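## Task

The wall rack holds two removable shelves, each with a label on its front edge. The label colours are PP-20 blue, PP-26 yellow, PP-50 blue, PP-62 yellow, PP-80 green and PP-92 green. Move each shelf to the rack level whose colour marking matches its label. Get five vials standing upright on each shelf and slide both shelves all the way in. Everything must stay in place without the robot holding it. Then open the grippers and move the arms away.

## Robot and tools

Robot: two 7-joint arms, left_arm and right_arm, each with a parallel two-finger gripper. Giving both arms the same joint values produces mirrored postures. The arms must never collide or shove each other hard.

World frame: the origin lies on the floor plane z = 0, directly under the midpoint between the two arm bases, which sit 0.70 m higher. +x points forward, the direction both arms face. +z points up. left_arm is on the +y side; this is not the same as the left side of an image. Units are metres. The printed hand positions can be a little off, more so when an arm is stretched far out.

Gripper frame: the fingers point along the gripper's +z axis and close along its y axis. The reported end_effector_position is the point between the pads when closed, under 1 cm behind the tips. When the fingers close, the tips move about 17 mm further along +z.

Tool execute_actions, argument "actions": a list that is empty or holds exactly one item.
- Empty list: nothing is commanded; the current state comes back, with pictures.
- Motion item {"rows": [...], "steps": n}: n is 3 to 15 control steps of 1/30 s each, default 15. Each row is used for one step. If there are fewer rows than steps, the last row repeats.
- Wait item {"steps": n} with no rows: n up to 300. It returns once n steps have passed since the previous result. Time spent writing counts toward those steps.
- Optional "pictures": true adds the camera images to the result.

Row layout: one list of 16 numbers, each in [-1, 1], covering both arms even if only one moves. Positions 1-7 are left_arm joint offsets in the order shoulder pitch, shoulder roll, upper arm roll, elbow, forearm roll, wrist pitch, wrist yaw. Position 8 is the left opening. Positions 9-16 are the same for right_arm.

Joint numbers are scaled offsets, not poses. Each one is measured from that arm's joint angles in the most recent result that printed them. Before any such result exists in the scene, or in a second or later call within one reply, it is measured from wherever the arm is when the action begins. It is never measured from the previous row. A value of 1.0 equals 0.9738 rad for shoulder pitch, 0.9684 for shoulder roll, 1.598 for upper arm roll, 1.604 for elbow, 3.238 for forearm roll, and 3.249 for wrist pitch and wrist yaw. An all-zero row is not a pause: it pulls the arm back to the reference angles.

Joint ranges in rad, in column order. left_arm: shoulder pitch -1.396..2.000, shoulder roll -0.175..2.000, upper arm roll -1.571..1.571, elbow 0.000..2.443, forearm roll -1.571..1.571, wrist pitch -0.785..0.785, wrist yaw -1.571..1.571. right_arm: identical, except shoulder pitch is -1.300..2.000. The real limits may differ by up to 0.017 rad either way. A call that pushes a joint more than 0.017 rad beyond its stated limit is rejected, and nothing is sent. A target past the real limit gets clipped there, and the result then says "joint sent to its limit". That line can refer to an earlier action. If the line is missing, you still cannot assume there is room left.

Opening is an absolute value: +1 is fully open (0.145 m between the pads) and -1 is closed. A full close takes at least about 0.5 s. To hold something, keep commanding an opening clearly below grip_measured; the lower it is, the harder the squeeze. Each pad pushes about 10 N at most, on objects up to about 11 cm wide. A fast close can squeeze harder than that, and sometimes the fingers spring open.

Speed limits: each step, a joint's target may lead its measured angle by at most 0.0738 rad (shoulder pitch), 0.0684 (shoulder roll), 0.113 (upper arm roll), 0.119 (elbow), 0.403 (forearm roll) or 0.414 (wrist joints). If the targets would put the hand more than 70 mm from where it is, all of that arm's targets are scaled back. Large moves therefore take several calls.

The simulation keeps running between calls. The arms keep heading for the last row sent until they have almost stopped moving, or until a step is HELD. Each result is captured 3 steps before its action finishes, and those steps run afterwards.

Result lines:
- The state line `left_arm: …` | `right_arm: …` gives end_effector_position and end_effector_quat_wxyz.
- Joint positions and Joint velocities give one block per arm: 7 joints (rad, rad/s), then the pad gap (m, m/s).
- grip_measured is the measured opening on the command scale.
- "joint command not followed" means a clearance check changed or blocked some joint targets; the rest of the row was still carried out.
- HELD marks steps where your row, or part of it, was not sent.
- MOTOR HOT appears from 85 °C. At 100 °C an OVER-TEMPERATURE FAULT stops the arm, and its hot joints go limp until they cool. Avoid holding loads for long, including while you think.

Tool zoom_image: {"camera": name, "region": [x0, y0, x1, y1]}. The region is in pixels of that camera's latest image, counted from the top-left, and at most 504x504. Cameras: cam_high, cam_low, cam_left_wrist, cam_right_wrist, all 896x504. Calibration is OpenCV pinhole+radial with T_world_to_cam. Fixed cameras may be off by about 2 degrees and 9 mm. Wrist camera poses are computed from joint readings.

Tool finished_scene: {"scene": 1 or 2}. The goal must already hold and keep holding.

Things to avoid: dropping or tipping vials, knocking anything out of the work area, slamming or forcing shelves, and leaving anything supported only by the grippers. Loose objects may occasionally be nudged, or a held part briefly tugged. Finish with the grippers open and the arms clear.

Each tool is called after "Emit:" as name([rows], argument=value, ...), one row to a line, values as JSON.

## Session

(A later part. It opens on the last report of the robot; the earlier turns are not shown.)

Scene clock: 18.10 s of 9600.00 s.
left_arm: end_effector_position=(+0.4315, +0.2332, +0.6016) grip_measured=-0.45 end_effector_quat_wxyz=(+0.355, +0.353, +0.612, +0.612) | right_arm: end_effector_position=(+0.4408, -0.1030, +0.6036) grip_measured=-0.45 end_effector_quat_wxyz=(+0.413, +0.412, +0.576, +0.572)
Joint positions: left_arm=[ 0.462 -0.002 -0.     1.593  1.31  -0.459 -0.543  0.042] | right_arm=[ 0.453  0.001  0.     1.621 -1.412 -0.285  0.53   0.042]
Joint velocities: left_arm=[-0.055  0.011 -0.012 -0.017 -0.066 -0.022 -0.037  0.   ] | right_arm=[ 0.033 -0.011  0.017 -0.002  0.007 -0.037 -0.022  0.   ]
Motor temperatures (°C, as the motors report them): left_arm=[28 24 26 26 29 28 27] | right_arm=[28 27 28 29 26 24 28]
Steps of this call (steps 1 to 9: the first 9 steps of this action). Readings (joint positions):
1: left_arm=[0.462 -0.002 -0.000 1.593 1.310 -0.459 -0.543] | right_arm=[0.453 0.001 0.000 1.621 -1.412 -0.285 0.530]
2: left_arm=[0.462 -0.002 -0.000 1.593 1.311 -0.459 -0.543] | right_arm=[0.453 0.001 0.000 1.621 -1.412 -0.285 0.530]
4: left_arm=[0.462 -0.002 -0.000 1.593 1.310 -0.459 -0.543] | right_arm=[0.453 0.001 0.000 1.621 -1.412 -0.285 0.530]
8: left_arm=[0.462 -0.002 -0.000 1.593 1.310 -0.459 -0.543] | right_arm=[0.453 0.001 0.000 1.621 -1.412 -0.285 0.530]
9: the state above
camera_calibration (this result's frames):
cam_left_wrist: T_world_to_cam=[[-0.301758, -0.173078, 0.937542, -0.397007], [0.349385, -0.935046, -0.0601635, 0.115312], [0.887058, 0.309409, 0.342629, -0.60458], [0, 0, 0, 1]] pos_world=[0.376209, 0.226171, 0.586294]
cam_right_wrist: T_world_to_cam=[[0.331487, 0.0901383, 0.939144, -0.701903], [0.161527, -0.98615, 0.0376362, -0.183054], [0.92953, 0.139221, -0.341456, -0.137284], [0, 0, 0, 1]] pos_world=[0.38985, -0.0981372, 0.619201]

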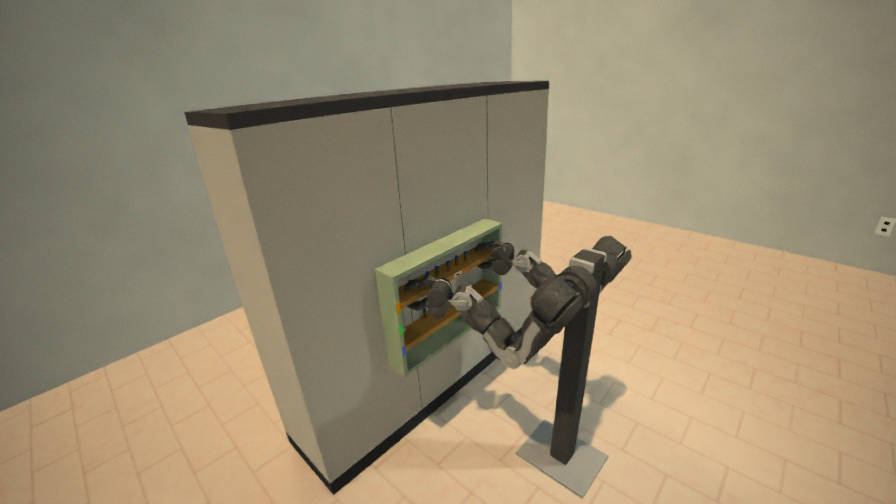

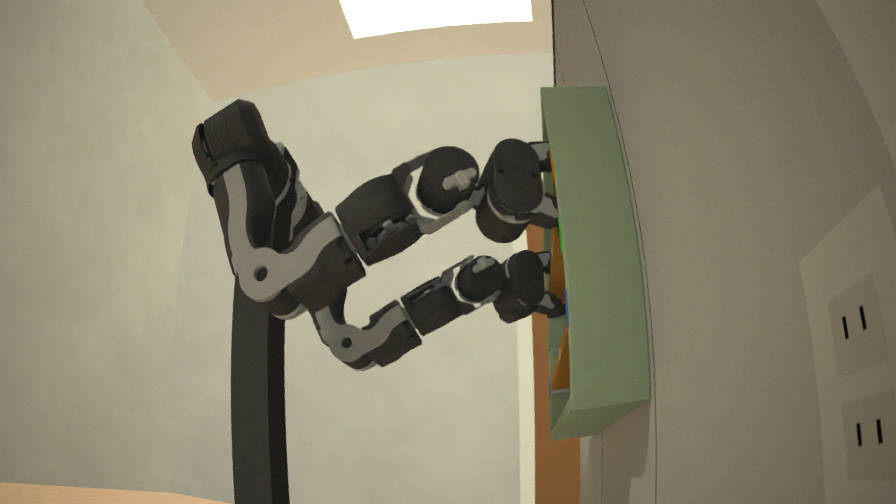

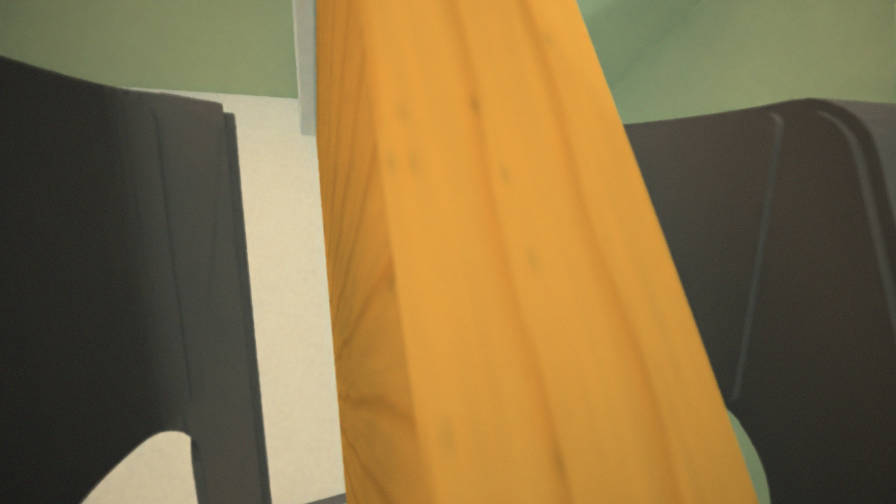

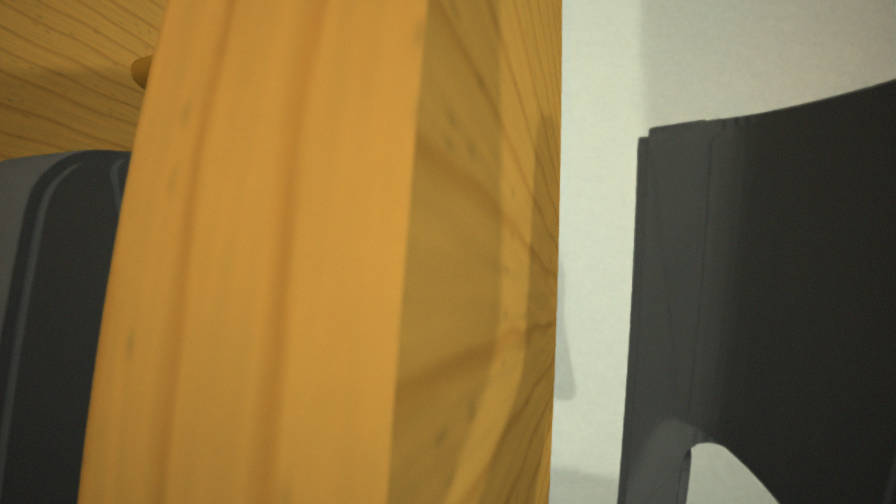

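Emit:
execute_actions([
  {"rows":[[-0.016,0,0,0.013,-0.001,0,-0.002,-0.45,-0.016,0,0,0.014,0,0,0.002,-0.45],[-0.05,0,0,0.042,-0.002,0.001,-0.006,-0.45,-0.05,0,0,0.043,0.002,0.001,0.006,-0.45],[-0.1,0,0,0.083,-0.005,0.003,-0.012,-0.45,-0.1,0,0,0.086,0.003,0.002,0.012,-0.45],[-0.15,0,0,0.124,-0.007,0.005,-0.018,-0.45,-0.15,0,0,0.128,0.005,0.003,0.018,-0.45],[-0.2,0,0,0.164,-0.01,0.006,-0.024,-0.45,-0.2,0,0,0.169,0.007,0.004,0.023,-0.45],[-0.25,0,0,0.203,-0.012,0.008,-0.029,-0.45,-0.25,0,0,0.21,0.008,0.005,0.028,-0.45],[-0.295,0,0,0.24,-0.014,0.009,-0.034,-0.45,-0.3,0,0,0.25,0.01,0.006,0.033,-0.45],[-0.33,0,0,0.267,-0.016,0.01,-0.037,-0.45,-0.335,0,0,0.279,0.011,0.006,0.036,-0.45],[-0.37,0,0,0.27,-0.01,0.008,-0.025,-0.45,-0.375,0,0,0.28,0.008,0.004,0.024,-0.45],[-0.41,0,0,0.26,0,0.004,-0.005,-0.45,-0.42,0,0,0.265,0,0.001,0.004,-0.45],[-0.45,0,0,0.24,0.01,0,0.017,-0.45,-0.46,0,0,0.245,-0.006,-0.002,-0.017,-0.45],[-0.49,0,0,0.22,0.02,-0.005,0.04,-0.45,-0.5,0,0,0.22,-0.012,-0.005,-0.04,-0.45],[-0.525,0,0,0.185,0.035,-0.012,0.075,-0.45,-0.535,0,0,0.185,-0.022,-0.008,-0.075,-0.45],[-0.55,0,0,0.12,0.055,-0.017,0.12,-0.45,-0.56,0,0,0.12,-0.035,-0.01,-0.12,-0.45],[-0.561,0,0,-0.016,0.081,-0.022,0.194,-0.45,-0.575,0,0,-0.017,-0.048,-0.012,-0.191,-0.45]]},
])

Emit:
execute_actions([
  {"steps":16},
])

Scene clock: 18.77 s of 9600.00 s.
left_arm: end_effector_position=(+0.3417, +0.2314, +0.5454) grip_measured=-0.45 end_effector_quat_wxyz=(+0.337, +0.379, +0.622, +0.597) | right_arm: end_effector_position=(+0.3487, -0.1036, +0.5457) grip_measured=-0.45 end_effector_quat_wxyz=(+0.392, +0.435, +0.589, +0.557)
Joint positions: left_arm=[-0.014 -0.002 -0.     1.951  1.338 -0.456 -0.489  0.042] | right_arm=[-0.033  0.001  0.     1.98  -1.428 -0.288  0.474  0.042]
Joint velocities: left_arm=[-1.242 -0.011 -0.017 -1.077  0.813 -0.315  1.106  0.   ] | right_arm=[-1.286  0.099 -0.017 -1.253 -0.52  -0.154 -1.048 -0.   ]
Motor temperatures (°C, as the motors report them): left_arm=[28 24 26 26 29 28 27] | right_arm=[28 27 28 29 26 24 28]
Steps of this call (steps 1 to 3: the last 3 steps of your previous action; steps 4 to 8: the robot went on to your last target; steps 9 to 20: the first 12 steps of this action). Readings (joint positions):
9: left_arm=[0.454 -0.002 -0.000 1.604 1.309 -0.458 -0.544] | right_arm=[0.446 0.001 0.000 1.633 -1.413 -0.285 0.531]
10: left_arm=[0.424 -0.002 -0.000 1.646 1.308 -0.456 -0.550] | right_arm=[0.418 0.001 0.000 1.677 -1.411 -0.283 0.536]
12: left_arm=[0.315 -0.002 -0.000 1.785 1.296 -0.449 -0.575] | right_arm=[0.309 0.001 0.000 1.822 -1.402 -0.280 0.561]
16: left_arm=[0.137 -0.002 -0.000 2.017 1.267 -0.435 -0.642] | right_arm=[0.123 0.001 0.000 2.067 -1.383 -0.271 0.626]
20: the state above

Scene clock: 19.30 s of 9600.00 s.
left_arm: end_effector_position=(+0.3381, +0.2335, +0.4603) grip_measured=-0.45 end_effector_quat_wxyz=(+0.341, +0.365, +0.604, +0.621) | right_arm: end_effector_position=(+0.3470, -0.1038, +0.4630) grip_measured=-0.45 end_effector_quat_wxyz=(+0.407, +0.420, +0.564, +0.582)
Joint positions: left_arm=[-0.087 -0.003 -0.     1.568  1.572 -0.528  0.083  0.042] | right_arm=[-0.108  0.001  0.     1.596 -1.565 -0.322 -0.088  0.042]
Joint velocities: left_arm=[-0.055  0.033 -0.002  0.002 -0.037 -0.007  0.022  0.   ] | right_arm=[-0.077 -0.077  0.017 -0.007 -0.066  0.007  0.007  0.   ]
Motor temperatures (°C, as the motors report them): left_arm=[28 24 26 26 29 28 27] | right_arm=[28 27 28 29 26 24 28]
joint sent to its limit (right arm) — the command would take joint 5 (forearm roll) past its lower limit, so that joint was sent only as far as its limit.
Kept back: nothing.
Steps of this call (steps 1 to 3: the last 3 steps of your previous action; steps 4 to 16: the robot went on to your last target). Readings (joint positions):
1: left_arm=[-0.054 -0.002 -0.000 1.900 1.377 -0.474 -0.408] | right_arm=[-0.073 0.001 0.000 1.926 -1.453 -0.298 0.395]
2: left_arm=[-0.073 -0.002 -0.000 1.813 1.424 -0.492 -0.292] | right_arm=[-0.092 0.001 0.000 1.840 -1.484 -0.306 0.280]
4: left_arm=[-0.084 -0.002 -0.000 1.602 1.530 -0.516 -0.036] | right_arm=[-0.104 0.001 0.000 1.632 -1.542 -0.316 0.025]
8: left_arm=[-0.086 -0.003 -0.000 1.563 1.572 -0.527 0.067] | right_arm=[-0.110 0.001 0.000 1.590 -1.566 -0.322 -0.071]
16: the state above

Emit:
execute_actions([
  {"rows":[[0.01,0,0,-0.008,0,0,0.001,-0.45,0.01,0,0,-0.008,0,0,0,-0.45],[0.03,0,0,-0.024,0,0,0.002,-0.45,0.03,0,0,-0.023,0,0,-0.001,-0.45],[0.065,0,0,-0.05,0,0,0.004,-0.45,0.065,0,0,-0.046,0,0,-0.003,-0.45],[0.115,0,0,-0.083,0,0,0.007,-0.45,0.115,0,0,-0.08,0,0,-0.005,-0.45],[0.165,0,0,-0.117,0,0,0.009,-0.45,0.165,0,0,-0.114,0,0,-0.007,-0.45],[0.215,0,0,-0.151,0,0,0.012,-0.45,0.215,0,0,-0.149,0,0,-0.011,-0.45],[0.265,0,0,-0.187,0,0,0.016,-0.45,0.265,0,0,-0.185,0,0,-0.014,-0.45],[0.315,0,0,-0.225,0,0,0.02,-0.45,0.315,0,0,-0.222,0,0,-0.018,-0.45],[0.365,0,0,-0.265,0,0,0.024,-0.45,0.365,0,0,-0.261,0,0,-0.022,-0.45],[0.405,0,0,-0.297,0,0,0.027,-0.45,0.405,0,0,-0.292,0,0,-0.024,-0.45],[0.435,0,0,-0.322,0,0,0.029,-0.45,0.435,0,0,-0.316,0,0,-0.026,-0.45],[0.454,0,0,-0.338,0,0,0.029,-0.45,0.455,0,0,-0.332,0,0,-0.026,-0.45],[0.464,0,0,-0.346,0,0,0.029,-0.45,0.465,0,0,-0.34,0,0,-0.026,-0.45]]},
])

Emit:
execute_actions([
  {"steps":8},
])

Emit:
execute_actions([
  {"rows":[[0,0,0,0,0,0,0,-0.5,0,0,0,0,0,0,0,-0.5],[0,0,0,0,0,0,0,-0.56,0,0,0,0,0,0,0,-0.56],[0,0,0,0,0,0,0,-0.62,0,0,0,0,0,0,0,-0.62],[0,0,0,0,0,0,0,-0.66,0,0,0,0,0,0,0,-0.66],[0,0,0,0,0,0,0,-0.7,0,0,0,0,0,0,0,-0.7],[0,0,0,0,0,0,0,-0.74,0,0,0,0,0,0,0,-0.74],[0,0,0,0,0,0,0,-0.78,0,0,0,0,0,0,0,-0.78],[0,0,0,0,0,0,0,-0.85,0,0,0,0,0,0,0,-0.85],[0,0,0,0,0,0,0,-1,0,0,0,0,0,0,0,-1]],"steps":14},
], pictures=true)

Scene clock: 20.00 s of 9600.00 s.
left_arm: end_effector_position=(+0.4319, +0.2321, +0.4534) grip_measured=-0.45 end_effector_quat_wxyz=(+0.329, +0.381, +0.593, +0.628) | right_arm: end_effector_position=(+0.4419, -0.1046, +0.4567) grip_measured=-0.45 end_effector_quat_wxyz=(+0.401, +0.429, +0.558, +0.586)
Joint positions: left_arm=[ 0.357 -0.003 -0.     1.031  1.572 -0.527  0.165  0.042] | right_arm=[ 0.338  0.001  0.     1.07  -1.565 -0.322 -0.161  0.042]
Joint velocities: left_arm=[ 0.319  0.099  0.002 -0.52  -0.022 -0.022  0.11  -0.   ] | right_arm=[ 0.451  0.011  0.007 -0.535 -0.037  0.037 -0.022 -0.   ]
Motor temperatures (°C, as the motors report them): left_arm=[28 24 26 26 29 28 27] | right_arm=[28 27 28 29 26 24 28]
joint sent to its limit (right arm) — the command would take joint 5 (forearm roll) past its lower limit, so that joint was sent only as far as its limit.
Steps of this call (steps 1 to 9: the robot went on to your last target; steps 10 to 21: the first 12 steps of this action). Readings (joint positions):
10: left_arm=[-0.082 -0.003 -0.000 1.562 1.572 -0.528 0.083] | right_arm=[-0.104 0.001 0.000 1.590 -1.565 -0.322 -0.088]
11: left_arm=[-0.066 -0.003 -0.000 1.538 1.571 -0.528 0.086] | right_arm=[-0.088 0.001 0.000 1.568 -1.565 -0.322 -0.089]
13: left_arm=[0.013 -0.003 -0.000 1.440 1.572 -0.530 0.094] | right_arm=[-0.009 0.001 0.000 1.475 -1.566 -0.323 -0.096]
17: left_arm=[0.225 -0.003 -0.000 1.219 1.570 -0.528 0.130] | right_arm=[0.204 0.001 0.000 1.251 -1.565 -0.322 -0.129]
21: the state above

Scene clock: 20.27 s of 9600.00 s.
left_arm: end_effector_position=(+0.4338, +0.2320, +0.4533) grip_measured=-0.45 end_effector_quat_wxyz=(+0.328, +0.382, +0.592, +0.629) | right_arm: end_effector_position=(+0.4437, -0.1047, +0.4563) grip_measured=-0.45 end_effector_quat_wxyz=(+0.400, +0.430, +0.558, +0.586)
Joint positions: left_arm=[ 0.367 -0.003 -0.     1.016  1.572 -0.527  0.171  0.042] | right_arm=[ 0.348  0.001  0.     1.055 -1.565 -0.322 -0.167  0.042]
Joint velocities: left_arm=[-0.055 -0.033 -0.002  0.002 -0.095  0.066 -0.037 -0.   ] | right_arm=[-0.011 -0.033 -0.007  0.007  0.007  0.051 -0.037 -0.   ]
Motor temperatures (°C, as the motors report them): left_arm=[28 24 26 26 29 28 27] | right_arm=[28 27 28 29 26 24 28]
Kept back: nothing.
Steps of this call (steps 1 to 3: the last 3 steps of your previous action; steps 4 to 8: the robot went on to your last target). Readings (joint positions):
1: left_arm=[0.366 -0.003 -0.000 1.018 1.572 -0.527 0.168] | right_arm=[0.349 0.001 0.000 1.056 -1.565 -0.322 -0.164]
2: left_arm=[0.367 -0.003 -0.000 1.016 1.572 -0.527 0.170] | right_arm=[0.350 0.001 0.000 1.055 -1.565 -0.322 -0.166]
4: left_arm=[0.367 -0.003 -0.000 1.016 1.572 -0.527 0.170] | right_arm=[0.348 0.001 0.000 1.055 -1.565 -0.322 -0.166]
8: the state above

Scene clock: 20.63 s of 9600.00 s.
left_arm: end_effector_position=(+0.4338, +0.2321, +0.4529) grip_measured=-0.72 end_effector_quat_wxyz=(+0.328, +0.382, +0.593, +0.628) | right_arm: end_effector_position=(+0.4433, -0.1046, +0.4546) grip_measured=-0.74 end_effector_quat_wxyz=(+0.399, +0.431, +0.560, +0.584)
Joint positions: left_arm=[ 0.367 -0.003 -0.     1.016  1.572 -0.527  0.169  0.021] | right_arm=[ 0.347  0.002  0.     1.054 -1.566 -0.322 -0.161  0.02 ]
Joint velocities: left_arm=[-0.033 -0.011 -0.007 -0.007 -0.081  0.051 -0.037  0.   ] | right_arm=[-0.099  0.033 -0.012  0.002  0.022 -0.037  0.007  0.   ]
Motor temperatures (°C, as the motors report them): left_arm=[28 24 26 26 29 28 27] | right_arm=[28 27 28 29 26 24 28]
Steps of this call (steps 1 to 11: the first 11 steps of this action). Readings (joint positions):
1: left_arm=[0.367 -0.003 -0.000 1.016 1.572 -0.527 0.171] | right_arm=[0.348 0.001 0.000 1.055 -1.565 -0.322 -0.167]
2: left_arm=[0.367 -0.003 -0.000 1.016 1.572 -0.527 0.171] | right_arm=[0.348 0.001 0.000 1.055 -1.565 -0.322 -0.167]
4: left_arm=[0.367 -0.003 -0.000 1.016 1.572 -0.527 0.171] | right_arm=[0.347 0.001 0.000 1.055 -1.566 -0.322 -0.165]
8: left_arm=[0.367 -0.003 -0.000 1.016 1.572 -0.527 0.169] | right_arm=[0.347 0.002 0.000 1.054 -1.566 -0.322 -0.161]
11: the state above
camera_calibration (this result's frames):
cam_left_wrist: T_world_to_cam=[[-0.262022, -0.249461, 0.932263, -0.254223], [0.341022, -0.927624, -0.152372, 0.148229], [0.9028, 0.277997, 0.32813, -0.548276], [0, 0, 0, 1]] pos_world=[0.377822, 0.226502, 0.439494]
cam_right_wrist: T_world_to_cam=[[0.345348, 0.0320035, 0.937929, -0.574244], [0.153389, -0.987903, -0.0227696, -0.148556], [0.925855, 0.151732, -0.346079, -0.185273], [0, 0, 0, 1]] pos_world=[0.392636, -0.10027, 0.471098]

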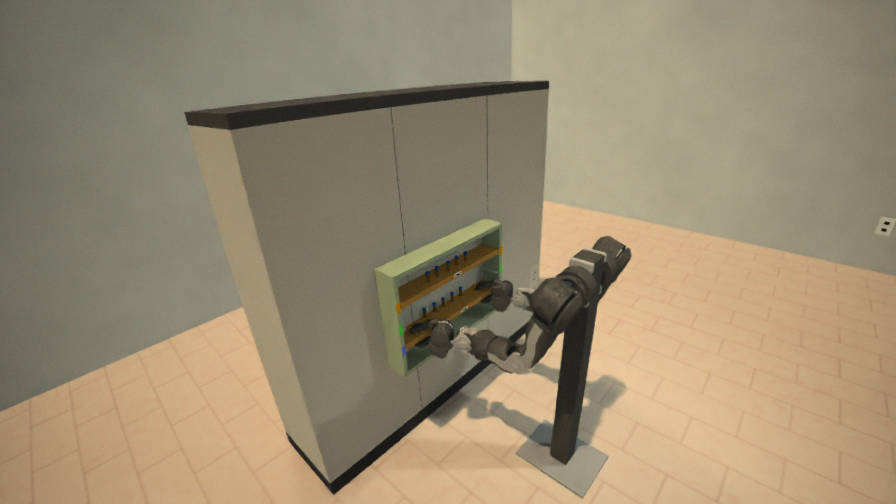

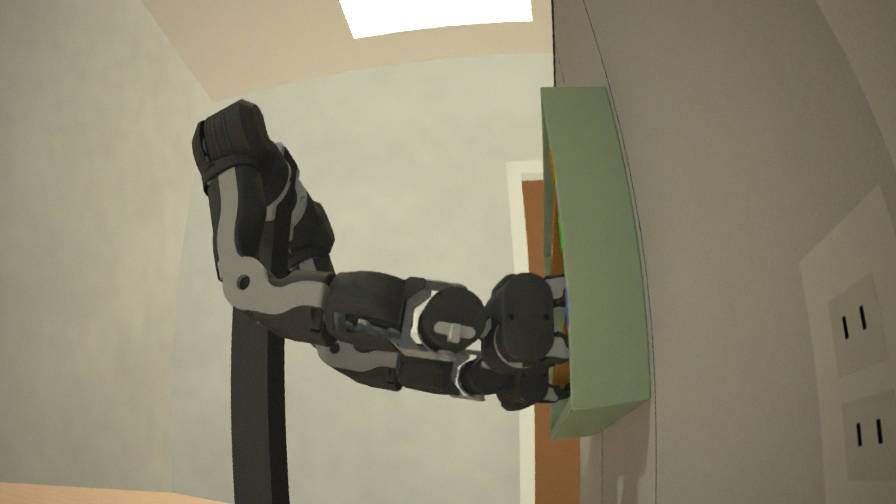

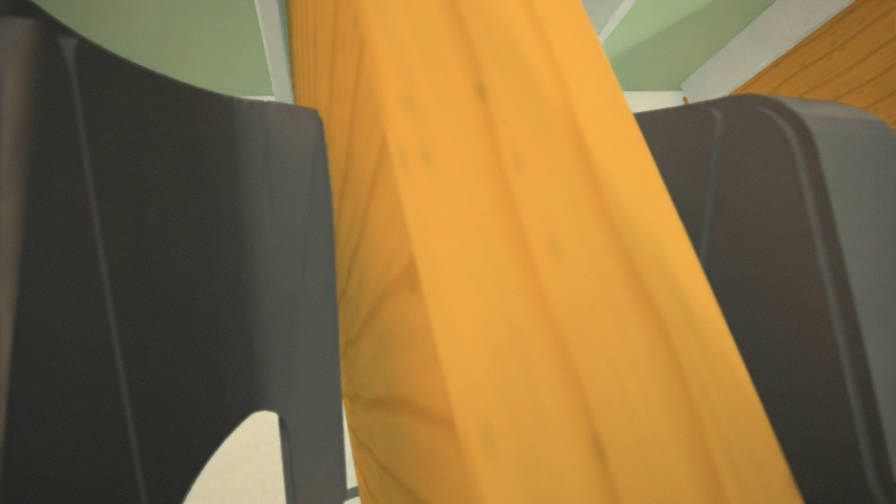

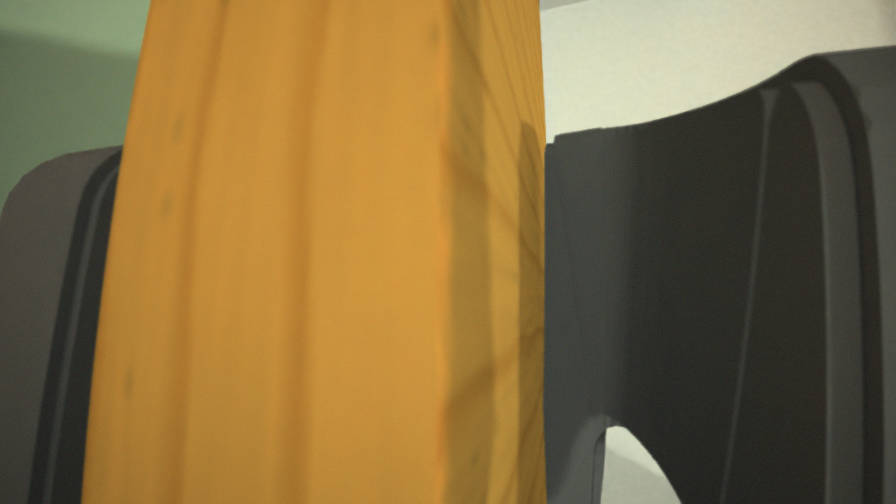

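Emit:
execute_actions([
  {"rows":[[-0.003,0,0,0.006,0,0,0.001,-1,-0.003,0,0,0.006,0,0,-0.001,-1],[-0.013,0,0,0.015,0,0,0,-1,-0.013,0,0,0.015,0,0,0,-1],[-0.028,0,0,0.029,0,0,-0.003,-1,-0.028,0,0,0.029,0,0,0.003,-1],[-0.048,0,0,0.047,0,0,-0.005,-1,-0.048,0,0,0.047,0,0,0.006,-1],[-0.073,0,0,0.069,0,0,-0.008,-1,-0.073,0,0,0.069,0,0,0.009,-1],[-0.097,0,0,0.091,0,0,-0.011,-1,-0.098,0,0,0.091,0,0,0.012,-1],[-0.121,0,0,0.113,0,0,-0.014,-1,-0.122,0,0,0.112,0,0,0.015,-1],[-0.146,0,0,0.135,0,0,-0.016,-1,-0.147,0,0,0.134,0,0,0.017,-1],[-0.17,0,0,0.156,0,0,-0.019,-1,-0.171,0,0,0.155,0,0,0.02,-1],[-0.194,0,0,0.178,0,0,-0.021,-1,-0.196,0,0,0.176,0,0,0.022,-1],[-0.214,0,0,0.195,0,0,-0.023,-1,-0.216,0,0,0.193,0,0,0.024,-1],[-0.228,0,0,0.208,0,0,-0.024,-1,-0.23,0,0,0.206,0,0,0.025,-1],[-0.238,0,0,0.217,0,0,-0.024,-1,-0.24,0,0,0.215,0,0,0.025,-1],[-0.243,0,0,0.221,0,0,-0.024,-1,-0.245,0,0,0.219,0,0,0.025,-1]]},
])

Emit:
execute_actions([
  {"steps":7},
])

Emit:
execute_actions([
  {"rows":[[-0.002,0,0,0.006,0,0,0.002,-1,-0.002,0,0,0.006,0,0,-0.002,-1],[-0.011,0,0,0.012,0,0,0.002,-1,-0.011,0,0,0.012,0,0,-0.002,-1],[-0.025,0,0,0.021,0,0,0.001,-1,-0.025,0,0,0.021,0,0,-0.001,-1],[-0.043,0,0,0.033,0,0,0.001,-1,-0.043,0,0,0.033,0,0,-0.001,-1],[-0.065,0,0,0.048,0,0,0,-1,-0.066,0,0,0.048,0,0,0,-1],[-0.087,0,0,0.063,0,0,-0.001,-1,-0.088,0,0,0.063,0,0,0.001,-1],[-0.109,0,0,0.078,0,0,-0.001,-1,-0.11,0,0,0.077,0,0,0.001,-1],[-0.131,0,0,0.092,0,0,-0.002,-1,-0.133,0,0,0.091,0,0,0.002,-1],[-0.153,0,0,0.106,0,0,-0.002,-1,-0.155,0,0,0.105,0,0,0.002,-1],[-0.175,0,0,0.12,0,0,-0.003,-1,-0.177,0,0,0.119,0,0,0.002,-1],[-0.195,0,0,0.132,0,0,-0.003,-1,-0.197,0,0,0.131,0,0,0.002,-1],[-0.21,0,0,0.141,0,0,-0.003,-1,-0.212,0,0,0.14,0,0,0.002,-1],[-0.22,0,0,0.147,0,0,-0.003,-1,-0.222,0,0,0.146,0,0,0.002,-1],[-0.225,0,0,0.15,0,0,-0.003,-1,-0.227,0,0,0.149,0,0,0.002,-1]]},
])

Emit:
execute_actions([
  {"steps":8},
], pictures=true)

Scene clock: 21.50 s of 9600.00 s.
left_arm: end_effector_position=(+0.3884, +0.2328, +0.4637) grip_measured=-0.76 end_effector_quat_wxyz=(+0.344, +0.363, +0.600, +0.624) | right_arm: end_effector_position=(+0.3968, -0.1032, +0.4634) grip_measured=-0.76 end_effector_quat_wxyz=(+0.405, +0.420, +0.567, +0.581)
Joint positions: left_arm=[ 0.141 -0.004 -0.     1.341  1.572 -0.526  0.094  0.018] | right_arm=[ 0.119  0.002 -0.     1.375 -1.566 -0.326 -0.075  0.018]
Joint velocities: left_arm=[-0.385 -0.055  0.012  0.422  0.022  0.022 -0.051 -0.   ] | right_arm=[-0.341  0.011  0.002  0.457 -0.007 -0.037  0.051  0.001]
Motor temperatures (°C, as the motors report them): left_arm=[28 24 26 26 29 28 27] | right_arm=[28 27 28 29 26 24 28]
Steps of this call (steps 1 to 3: the last 3 steps of your previous action; steps 4 to 14: the robot went on to your last target; steps 15 to 26: the first 12 steps of this action). Readings (joint positions):
15: left_arm=[0.366 -0.003 -0.000 1.020 1.572 -0.527 0.169] | right_arm=[0.346 0.002 0.000 1.058 -1.566 -0.323 -0.160]
16: left_arm=[0.360 -0.003 -0.000 1.033 1.572 -0.527 0.166] | right_arm=[0.339 0.002 0.000 1.070 -1.566 -0.323 -0.155]
18: left_arm=[0.327 -0.003 -0.000 1.087 1.572 -0.528 0.158] | right_arm=[0.303 0.002 0.000 1.120 -1.566 -0.324 -0.142]
22: left_arm=[0.223 -0.004 -0.000 1.221 1.572 -0.527 0.121] | right_arm=[0.201 0.002 0.000 1.256 -1.566 -0.325 -0.103]
26: the state above

Scene clock: 21.73 s of 9600.00 s.
left_arm: end_effector_position=(+0.3856, +0.2328, +0.4656) grip_measured=-0.76 end_effector_quat_wxyz=(+0.346, +0.361, +0.601, +0.624) | right_arm: end_effector_position=(+0.3937, -0.1032, +0.4654) grip_measured=-0.76 end_effector_quat_wxyz=(+0.407, +0.418, +0.567, +0.581)
Joint positions: left_arm=[ 0.128 -0.004 -0.     1.364  1.572 -0.526  0.088  0.018] | right_arm=[ 0.104  0.002 -0.     1.398 -1.566 -0.326 -0.071  0.018]
Joint velocities: left_arm=[ 0.055 -0.077 -0.007  0.012  0.066 -0.066  0.022  0.   ] | right_arm=[ 0.033  0.055 -0.012 -0.007  0.022 -0.037 -0.007 -0.   ]
Motor temperatures (°C, as the motors report them): left_arm=[28 24 26 26 29 28 27] | right_arm=[28 27 28 29 26 24 28]
Kept back: nothing.
Steps of this call (steps 1 to 3: the last 3 steps of your previous action; steps 4 to 7: the robot went on to your last target). Readings (joint positions):
1: left_arm=[0.132 -0.004 -0.000 1.355 1.572 -0.526 0.091] | right_arm=[0.110 0.002 -0.000 1.389 -1.566 -0.326 -0.072]
2: left_arm=[0.128 -0.004 -0.000 1.363 1.572 -0.526 0.090] | right_arm=[0.105 0.002 -0.000 1.397 -1.566 -0.326 -0.071]
4: left_arm=[0.128 -0.004 -0.000 1.364 1.572 -0.526 0.089] | right_arm=[0.104 0.002 -0.000 1.398 -1.566 -0.326 -0.071]
7: the state above

Scene clock: 22.13 s of 9600.00 s.
left_arm: end_effector_position=(+0.3403, +0.2326, +0.4649) grip_measured=-0.76 end_effector_quat_wxyz=(+0.346, +0.362, +0.604, +0.620) | right_arm: end_effector_position=(+0.3478, -0.1026, +0.4660) grip_measured=-0.76 end_effector_quat_wxyz=(+0.405, +0.419, +0.571, +0.579)
Joint positions: left_arm=[-0.08  -0.004 -0.     1.581  1.571 -0.522  0.07   0.018] | right_arm=[-0.104  0.002 -0.     1.615 -1.566 -0.328 -0.054  0.018]
Joint velocities: left_arm=[-0.319 -0.011 -0.007  0.344 -0.007 -0.022  0.007 -0.   ] | right_arm=[-0.363 -0.011 -0.002  0.339  0.066 -0.066 -0.066  0.   ]
Motor temperatures (°C, as the motors report them): left_arm=[28 24 26 26 29 28 27] | right_arm=[28 27 28 29 26 24 28]
Steps of this call (steps 1 to 12: the first 12 steps of this action). Readings (joint positions):
1: left_arm=[0.127 -0.004 -0.000 1.365 1.572 -0.526 0.088] | right_arm=[0.103 0.002 -0.000 1.399 -1.566 -0.326 -0.070]
2: left_arm=[0.120 -0.004 -0.000 1.373 1.572 -0.525 0.087] | right_arm=[0.097 0.002 -0.000 1.407 -1.566 -0.326 -0.068]
4: left_arm=[0.088 -0.004 -0.000 1.408 1.572 -0.525 0.085] | right_arm=[0.065 0.002 -0.000 1.442 -1.566 -0.327 -0.065]
8: left_arm=[-0.003 -0.004 -0.000 1.499 1.572 -0.524 0.075] | right_arm=[-0.027 0.002 -0.000 1.533 -1.566 -0.328 -0.057]
12: the state above

Scene clock: 22.40 s of 9600.00 s.
left_arm: end_effector_position=(+0.3367, +0.2326, +0.4645) grip_measured=-0.76 end_effector_quat_wxyz=(+0.346, +0.363, +0.604, +0.619) | right_arm: end_effector_position=(+0.3441, -0.1026, +0.4655) grip_measured=-0.76 end_effector_quat_wxyz=(+0.404, +0.419, +0.571, +0.578)
Joint positions: left_arm=[-0.096 -0.004 -0.     1.596  1.571 -0.522  0.07   0.018] | right_arm=[-0.121  0.002 -0.     1.63  -1.566 -0.328 -0.054  0.018]
Joint velocities: left_arm=[-0.033  0.033 -0.012  0.002  0.051  0.007  0.022 -0.   ] | right_arm=[ 0.033 -0.033 -0.017 -0.002 -0.051 -0.037  0.022 -0.   ]
Motor temperatures (°C, as the motors report them): left_arm=[28 24 26 26 29 28 27] | right_arm=[28 27 28 29 26 24 28]
Kept back: nothing.
Steps of this call (steps 1 to 3: the last 3 steps of your previous action; steps 4 to 8: the robot went on to your last target). Readings (joint positions):
1: left_arm=[-0.090 -0.004 -0.000 1.590 1.571 -0.522 0.070] | right_arm=[-0.115 0.002 -0.000 1.624 -1.566 -0.328 -0.054]
2: left_arm=[-0.096 -0.004 -0.000 1.594 1.571 -0.522 0.070] | right_arm=[-0.121 0.002 -0.000 1.628 -1.566 -0.328 -0.054]
4: left_arm=[-0.096 -0.004 -0.000 1.595 1.571 -0.522 0.070] | right_arm=[-0.121 0.002 -0.000 1.629 -1.566 -0.328 -0.054]
8: the state above
camera_calibration (this result's frames):
cam_left_wrist: T_world_to_cam=[[-0.289745, -0.203042, 0.935319, -0.2932], [0.347735, -0.932791, -0.0947709, 0.155807], [0.8917, 0.297784, 0.340876, -0.471373], [0, 0, 0, 1]] pos_world=[0.28119, 0.226171, 0.449681]
cam_right_wrist: T_world_to_cam=[[0.338814, 0.0672374, 0.938448, -0.544734], [0.164479, -0.986316, 0.0112842, -0.150637], [0.926365, 0.150531, -0.345237, -0.0906485], [0, 0, 0, 1]] pos_world=[0.293314, -0.098304, 0.481609]

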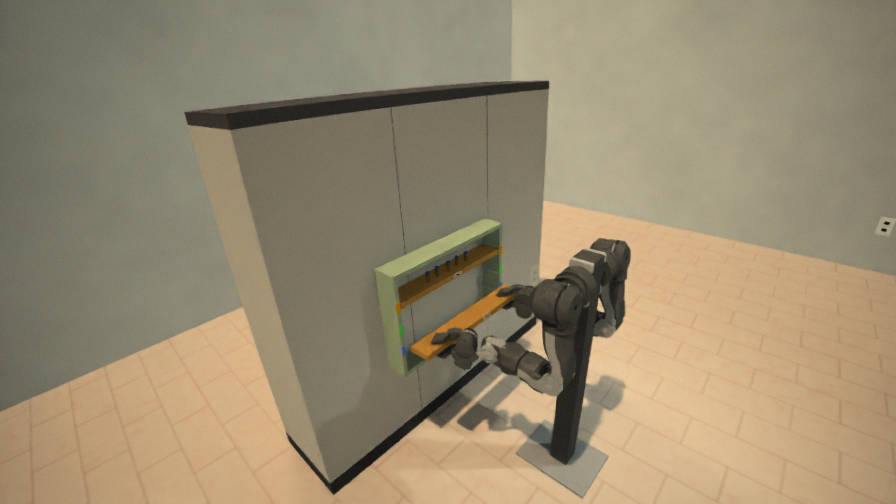

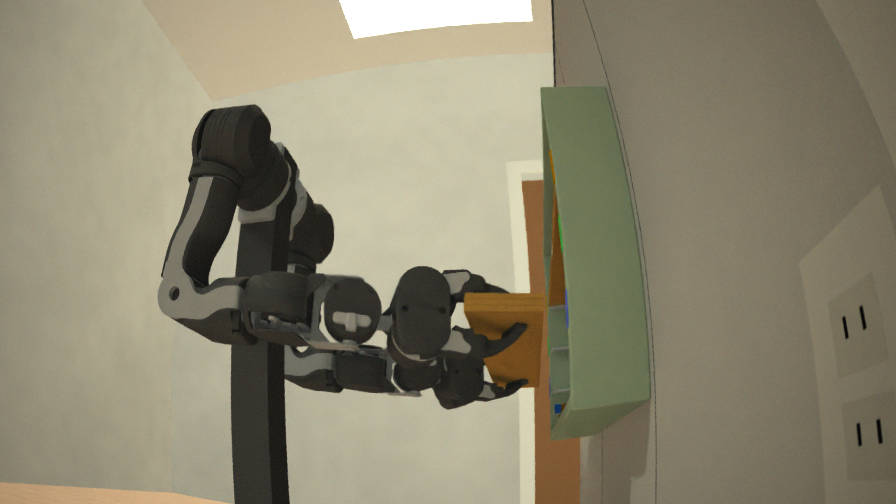

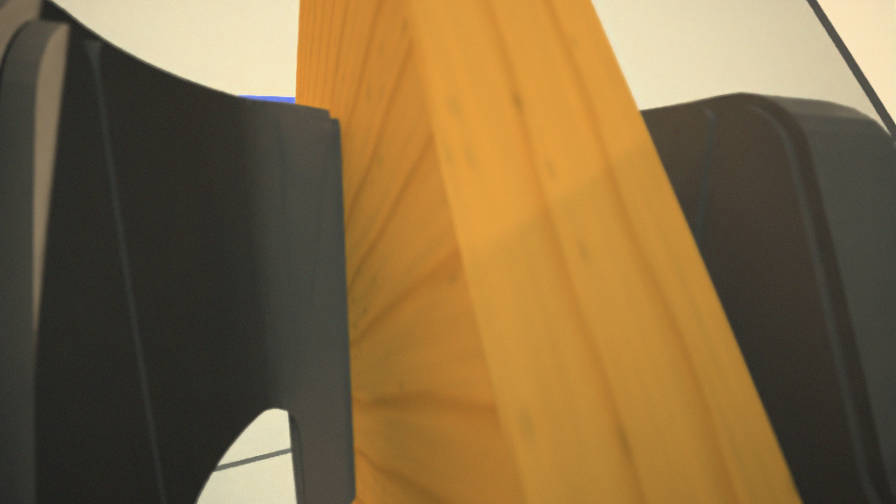

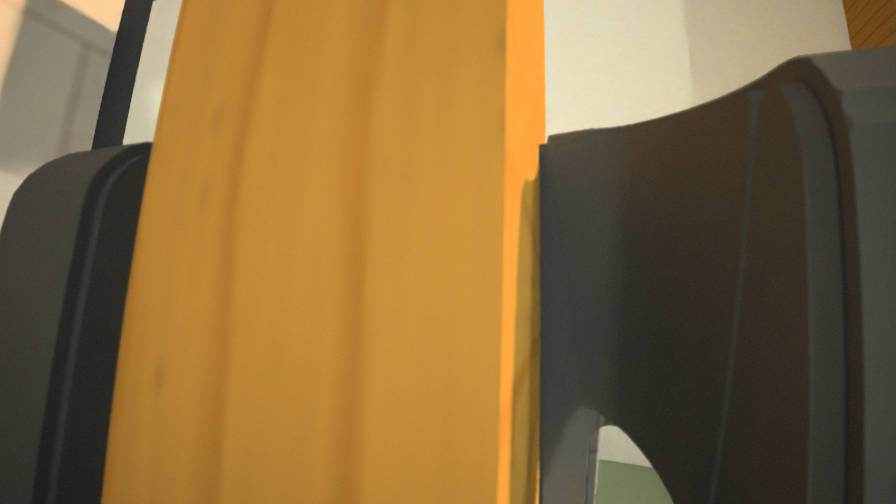

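Emit:
execute_actions([
  {"rows":[[0,0,0,0.01,0,0,-0.004,-1,0,0,0,0.01,0,0,0.004,-1],[0,0,0,0.025,0,0,-0.014,-1,0,0,0,0.025,0,0,0.013,-1],[0,0,0,0.045,-0.003,0,-0.026,-1,0,0,0,0.045,0.002,0,0.024,-1],[0,0,0,0.068,-0.01,0.001,-0.04,-1,0.002,0,0,0.067,0.006,0.001,0.037,-1],[0.003,0,0,0.092,-0.018,0.002,-0.054,-1,0.006,0,0,0.091,0.01,0.001,0.05,-1],[0.008,0,0,0.116,-0.026,0.003,-0.068,-1,0.012,0,0,0.114,0.015,0.002,0.063,-1],[0.015,0,0,0.14,-0.034,0.005,-0.082,-1,0.02,0,0,0.138,0.02,0.003,0.077,-1],[0.023,0,0,0.162,-0.041,0.006,-0.096,-1,0.029,0,0,0.16,0.024,0.004,0.09,-1],[0.031,0,0,0.182,-0.047,0.007,-0.108,-1,0.038,0,0,0.18,0.027,0.005,0.101,-1],[0.038,0,0,0.197,-0.051,0.008,-0.115,-1,0.046,0,0,0.194,0.029,0.005,0.108,-1],[0.042,0,0,0.205,-0.052,0.008,-0.118,-1,0.05,0,0,0.202,0.03,0.005,0.11,-1]]},
])

Emit:
execute_actions([
  {"rows":[[0.01,0,0,-0.005,0,0,0.003,-1,0.01,0,0,-0.005,0,0,-0.003,-1],[0.03,0,0,-0.018,0,0,0.004,-1,0.03,0,0,-0.018,0,0,-0.004,-1],[0.055,0,0,-0.034,0,0,0.005,-1,0.055,0,0,-0.034,0,0,-0.005,-1],[0.08,0,0,-0.05,0,0,0.006,-1,0.08,0,0,-0.05,0,0,-0.006,-1],[0.105,0,0,-0.067,0,-0.001,0.007,-1,0.105,0,0,-0.066,0,0,-0.007,-1],[0.13,0,0,-0.084,0.001,-0.001,0.008,-1,0.13,0,0,-0.083,0,0,-0.008,-1],[0.155,0,0,-0.101,0.001,-0.002,0.009,-1,0.155,0,0,-0.1,-0.001,0,-0.009,-1],[0.18,0,0,-0.118,0.002,-0.002,0.01,-1,0.181,0,0,-0.117,-0.001,0,-0.009,-1],[0.2,0,0,-0.132,0.002,-0.002,0.011,-1,0.202,0,0,-0.131,-0.001,0,-0.01,-1],[0.215,0,0,-0.142,0.002,-0.002,0.011,-1,0.217,0,0,-0.141,-0.001,0,-0.01,-1],[0.222,0,0,-0.147,0.002,-0.002,0.011,-1,0.224,0,0,-0.146,-0.001,0,-0.01,-1]]},
])

Emit:
execute_actions([
  {"steps":6},
], pictures=true)

Scene clock: 23.27 s of 9600.00 s.
left_arm: end_effector_position=(+0.3368, +0.2328, +0.5492) grip_measured=-0.76 end_effector_quat_wxyz=(+0.365, +0.344, +0.601, +0.622) | right_arm: end_effector_position=(+0.3448, -0.1016, +0.5534) grip_measured=-0.76 end_effector_quat_wxyz=(+0.423, +0.397, +0.565, +0.586)
Joint positions: left_arm=[-0.053 -0.004 -0.     1.926  1.411 -0.497 -0.298  0.018] | right_arm=[-0.068  0.002 -0.     1.957 -1.474 -0.319  0.285  0.018]
Joint velocities: left_arm=[-0.033  0.055 -0.002 -0.007 -0.198  0.037 -0.168 -0.   ] | right_arm=[ 0.033 -0.033  0.002 -0.007  0.095 -0.081  0.242 -0.   ]
Motor temperatures (°C, as the motors report them): left_arm=[28 24 26 26 29 28 27] | right_arm=[28 27 28 29 26 24 28]
Steps of this call (steps 1 to 14: the robot went on to your last target; steps 15 to 26: the first 12 steps of this action). Readings (joint positions):
15: left_arm=[-0.097 -0.004 -0.000 1.600 1.571 -0.522 0.062] | right_arm=[-0.122 0.002 -0.000 1.635 -1.566 -0.328 -0.045]
16: left_arm=[-0.101 -0.004 -0.000 1.616 1.572 -0.522 0.039] | right_arm=[-0.125 0.002 -0.000 1.653 -1.566 -0.328 -0.025]
18: left_arm=[-0.105 -0.004 -0.000 1.683 1.559 -0.521 -0.031] | right_arm=[-0.127 0.002 -0.000 1.722 -1.562 -0.328 0.035]
22: left_arm=[-0.078 -0.004 -0.000 1.844 1.469 -0.509 -0.196] | right_arm=[-0.095 0.002 -0.000 1.878 -1.509 -0.324 0.189]
26: the state above

Scene clock: 23.77 s of 9600.00 s.
left_arm: end_effector_position=(+0.3845, +0.2328, +0.5391) grip_measured=-0.76 end_effector_quat_wxyz=(+0.356, +0.352, +0.611, +0.613) | right_arm: end_effector_position=(+0.3931, -0.1020, +0.5459) grip_measured=-0.76 end_effector_quat_wxyz=(+0.418, +0.404, +0.572, +0.579)
Joint positions: left_arm=[ 0.155 -0.004 -0.     1.685  1.419 -0.502 -0.301  0.018] | right_arm=[ 0.143  0.002 -0.     1.721 -1.48  -0.319  0.286  0.018]
Joint velocities: left_arm=[-0.077  0.011 -0.007 -0.027  0.007 -0.022  0.051  0.   ] | right_arm=[-0.033  0.055 -0.007  0.022  0.066  0.007 -0.037  0.   ]
Motor temperatures (°C, as the motors report them): left_arm=[28 24 26 26 29 28 27] | right_arm=[28 27 28 29 26 24 28]
Steps of this call (steps 1 to 3: the last 3 steps of your previous action; steps 4 to 15: the first 12 steps of this action, its rows measured from where the robot was after step 3). Readings (joint positions):
3: left_arm=[-0.059 -0.004 -0.000 1.922 1.409 -0.496 -0.320] | right_arm=[-0.074 0.002 -0.000 1.954 -1.473 -0.318 0.304]
4: left_arm=[-0.057 -0.004 -0.000 1.917 1.410 -0.496 -0.320] | right_arm=[-0.071 0.002 -0.000 1.951 -1.473 -0.318 0.304]
5: left_arm=[-0.043 -0.004 -0.000 1.899 1.410 -0.496 -0.320] | right_arm=[-0.057 0.002 -0.000 1.933 -1.474 -0.319 0.302]
7: left_arm=[0.013 -0.004 -0.000 1.841 1.412 -0.497 -0.319] | right_arm=[-0.001 0.002 -0.000 1.875 -1.476 -0.318 0.300]
11: left_arm=[0.111 -0.004 -0.000 1.736 1.415 -0.501 -0.306] | right_arm=[0.097 0.002 -0.000 1.770 -1.478 -0.319 0.289]
15: the state above

Scene clock: 23.97 s of 9600.00 s.
left_arm: end_effector_position=(+0.3845, +0.2328, +0.5391) grip_measured=-0.76 end_effector_quat_wxyz=(+0.356, +0.352, +0.611, +0.613) | right_arm: end_effector_position=(+0.3931, -0.1020, +0.5459) grip_measured=-0.76 end_effector_quat_wxyz=(+0.418, +0.404, +0.572, +0.579)
Joint positions: left_arm=[ 0.155 -0.004 -0.     1.685  1.419 -0.502 -0.301  0.018] | right_arm=[ 0.143  0.002 -0.     1.721 -1.48  -0.319  0.286  0.018]
Joint velocities: left_arm=[ 0.033 -0.033 -0.007 -0.017 -0.022  0.022 -0.051  0.   ] | right_arm=[-0.011  0.055 -0.007 -0.007  0.007 -0.022  0.022  0.   ]
Motor temperatures (°C, as the motors report them): left_arm=[28 24 26 26 29 28 27] | right_arm=[28 27 28 29 26 24 28]
Kept back: nothing.
Steps of this call (steps 1 to 3: the last 3 steps of your previous action; steps 4 to 6: the robot went on to your last target). Readings (joint positions):
1: left_arm=[0.155 -0.004 -0.000 1.685 1.419 -0.502 -0.301] | right_arm=[0.143 0.002 -0.000 1.721 -1.480 -0.319 0.286]
2: left_arm=[0.155 -0.004 -0.000 1.685 1.419 -0.502 -0.301] | right_arm=[0.143 0.002 -0.000 1.721 -1.480 -0.319 0.286]
4: left_arm=[0.155 -0.004 -0.000 1.685 1.419 -0.502 -0.301] | right_arm=[0.143 0.002 -0.000 1.721 -1.480 -0.319 0.286]
6: the state above
camera_calibration (this result's frames):
cam_left_wrist: T_world_to_cam=[[-0.306153, -0.174267, 0.935896, -0.349803], [0.349636, -0.93498, -0.0597229, 0.127236], [0.885452, 0.308938, 0.347178, -0.543074], [0, 0, 0, 1]] pos_world=[0.329286, 0.22578, 0.523521]
cam_right_wrist: T_world_to_cam=[[0.307465, 0.090869, 0.947211, -0.626801], [0.167116, -0.985115, 0.0402593, -0.175719], [0.93677, 0.145916, -0.318074, -0.127762], [0, 0, 0, 1]] pos_world=[0.341768, -0.097504, 0.560149]

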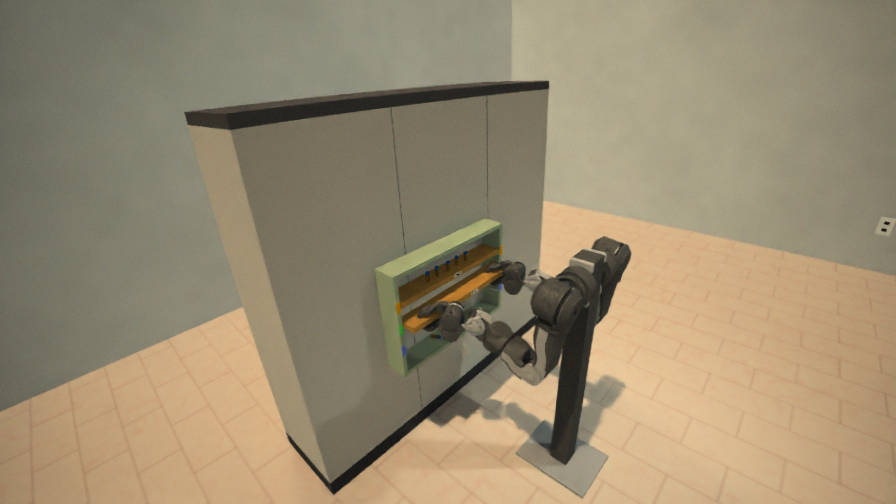

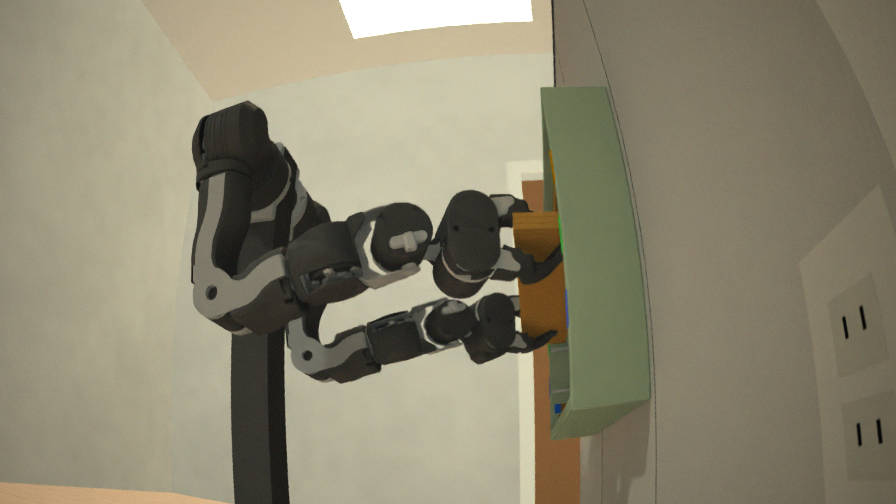

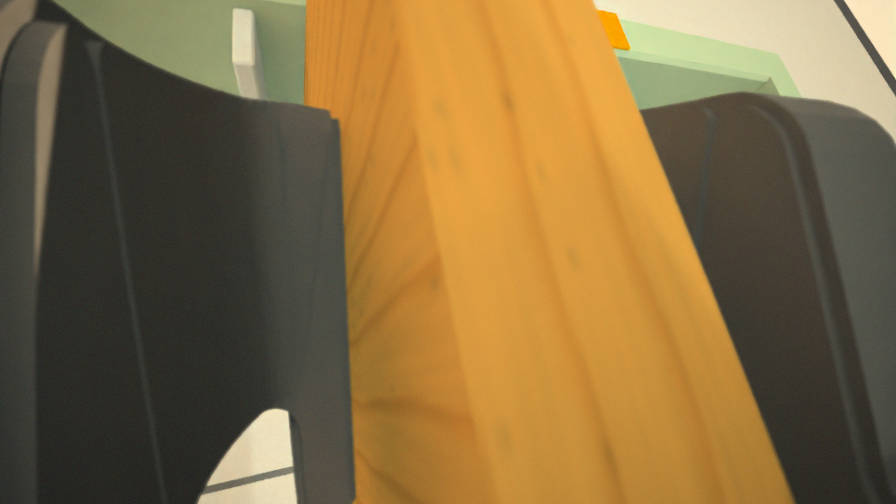

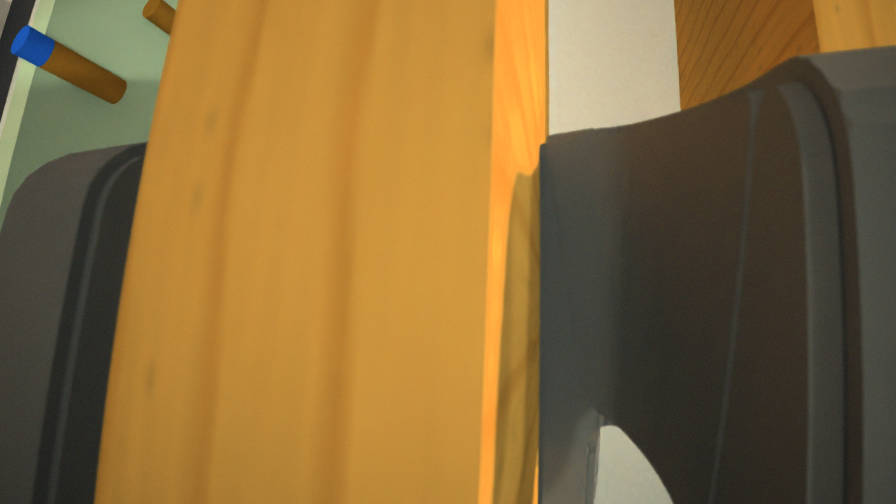

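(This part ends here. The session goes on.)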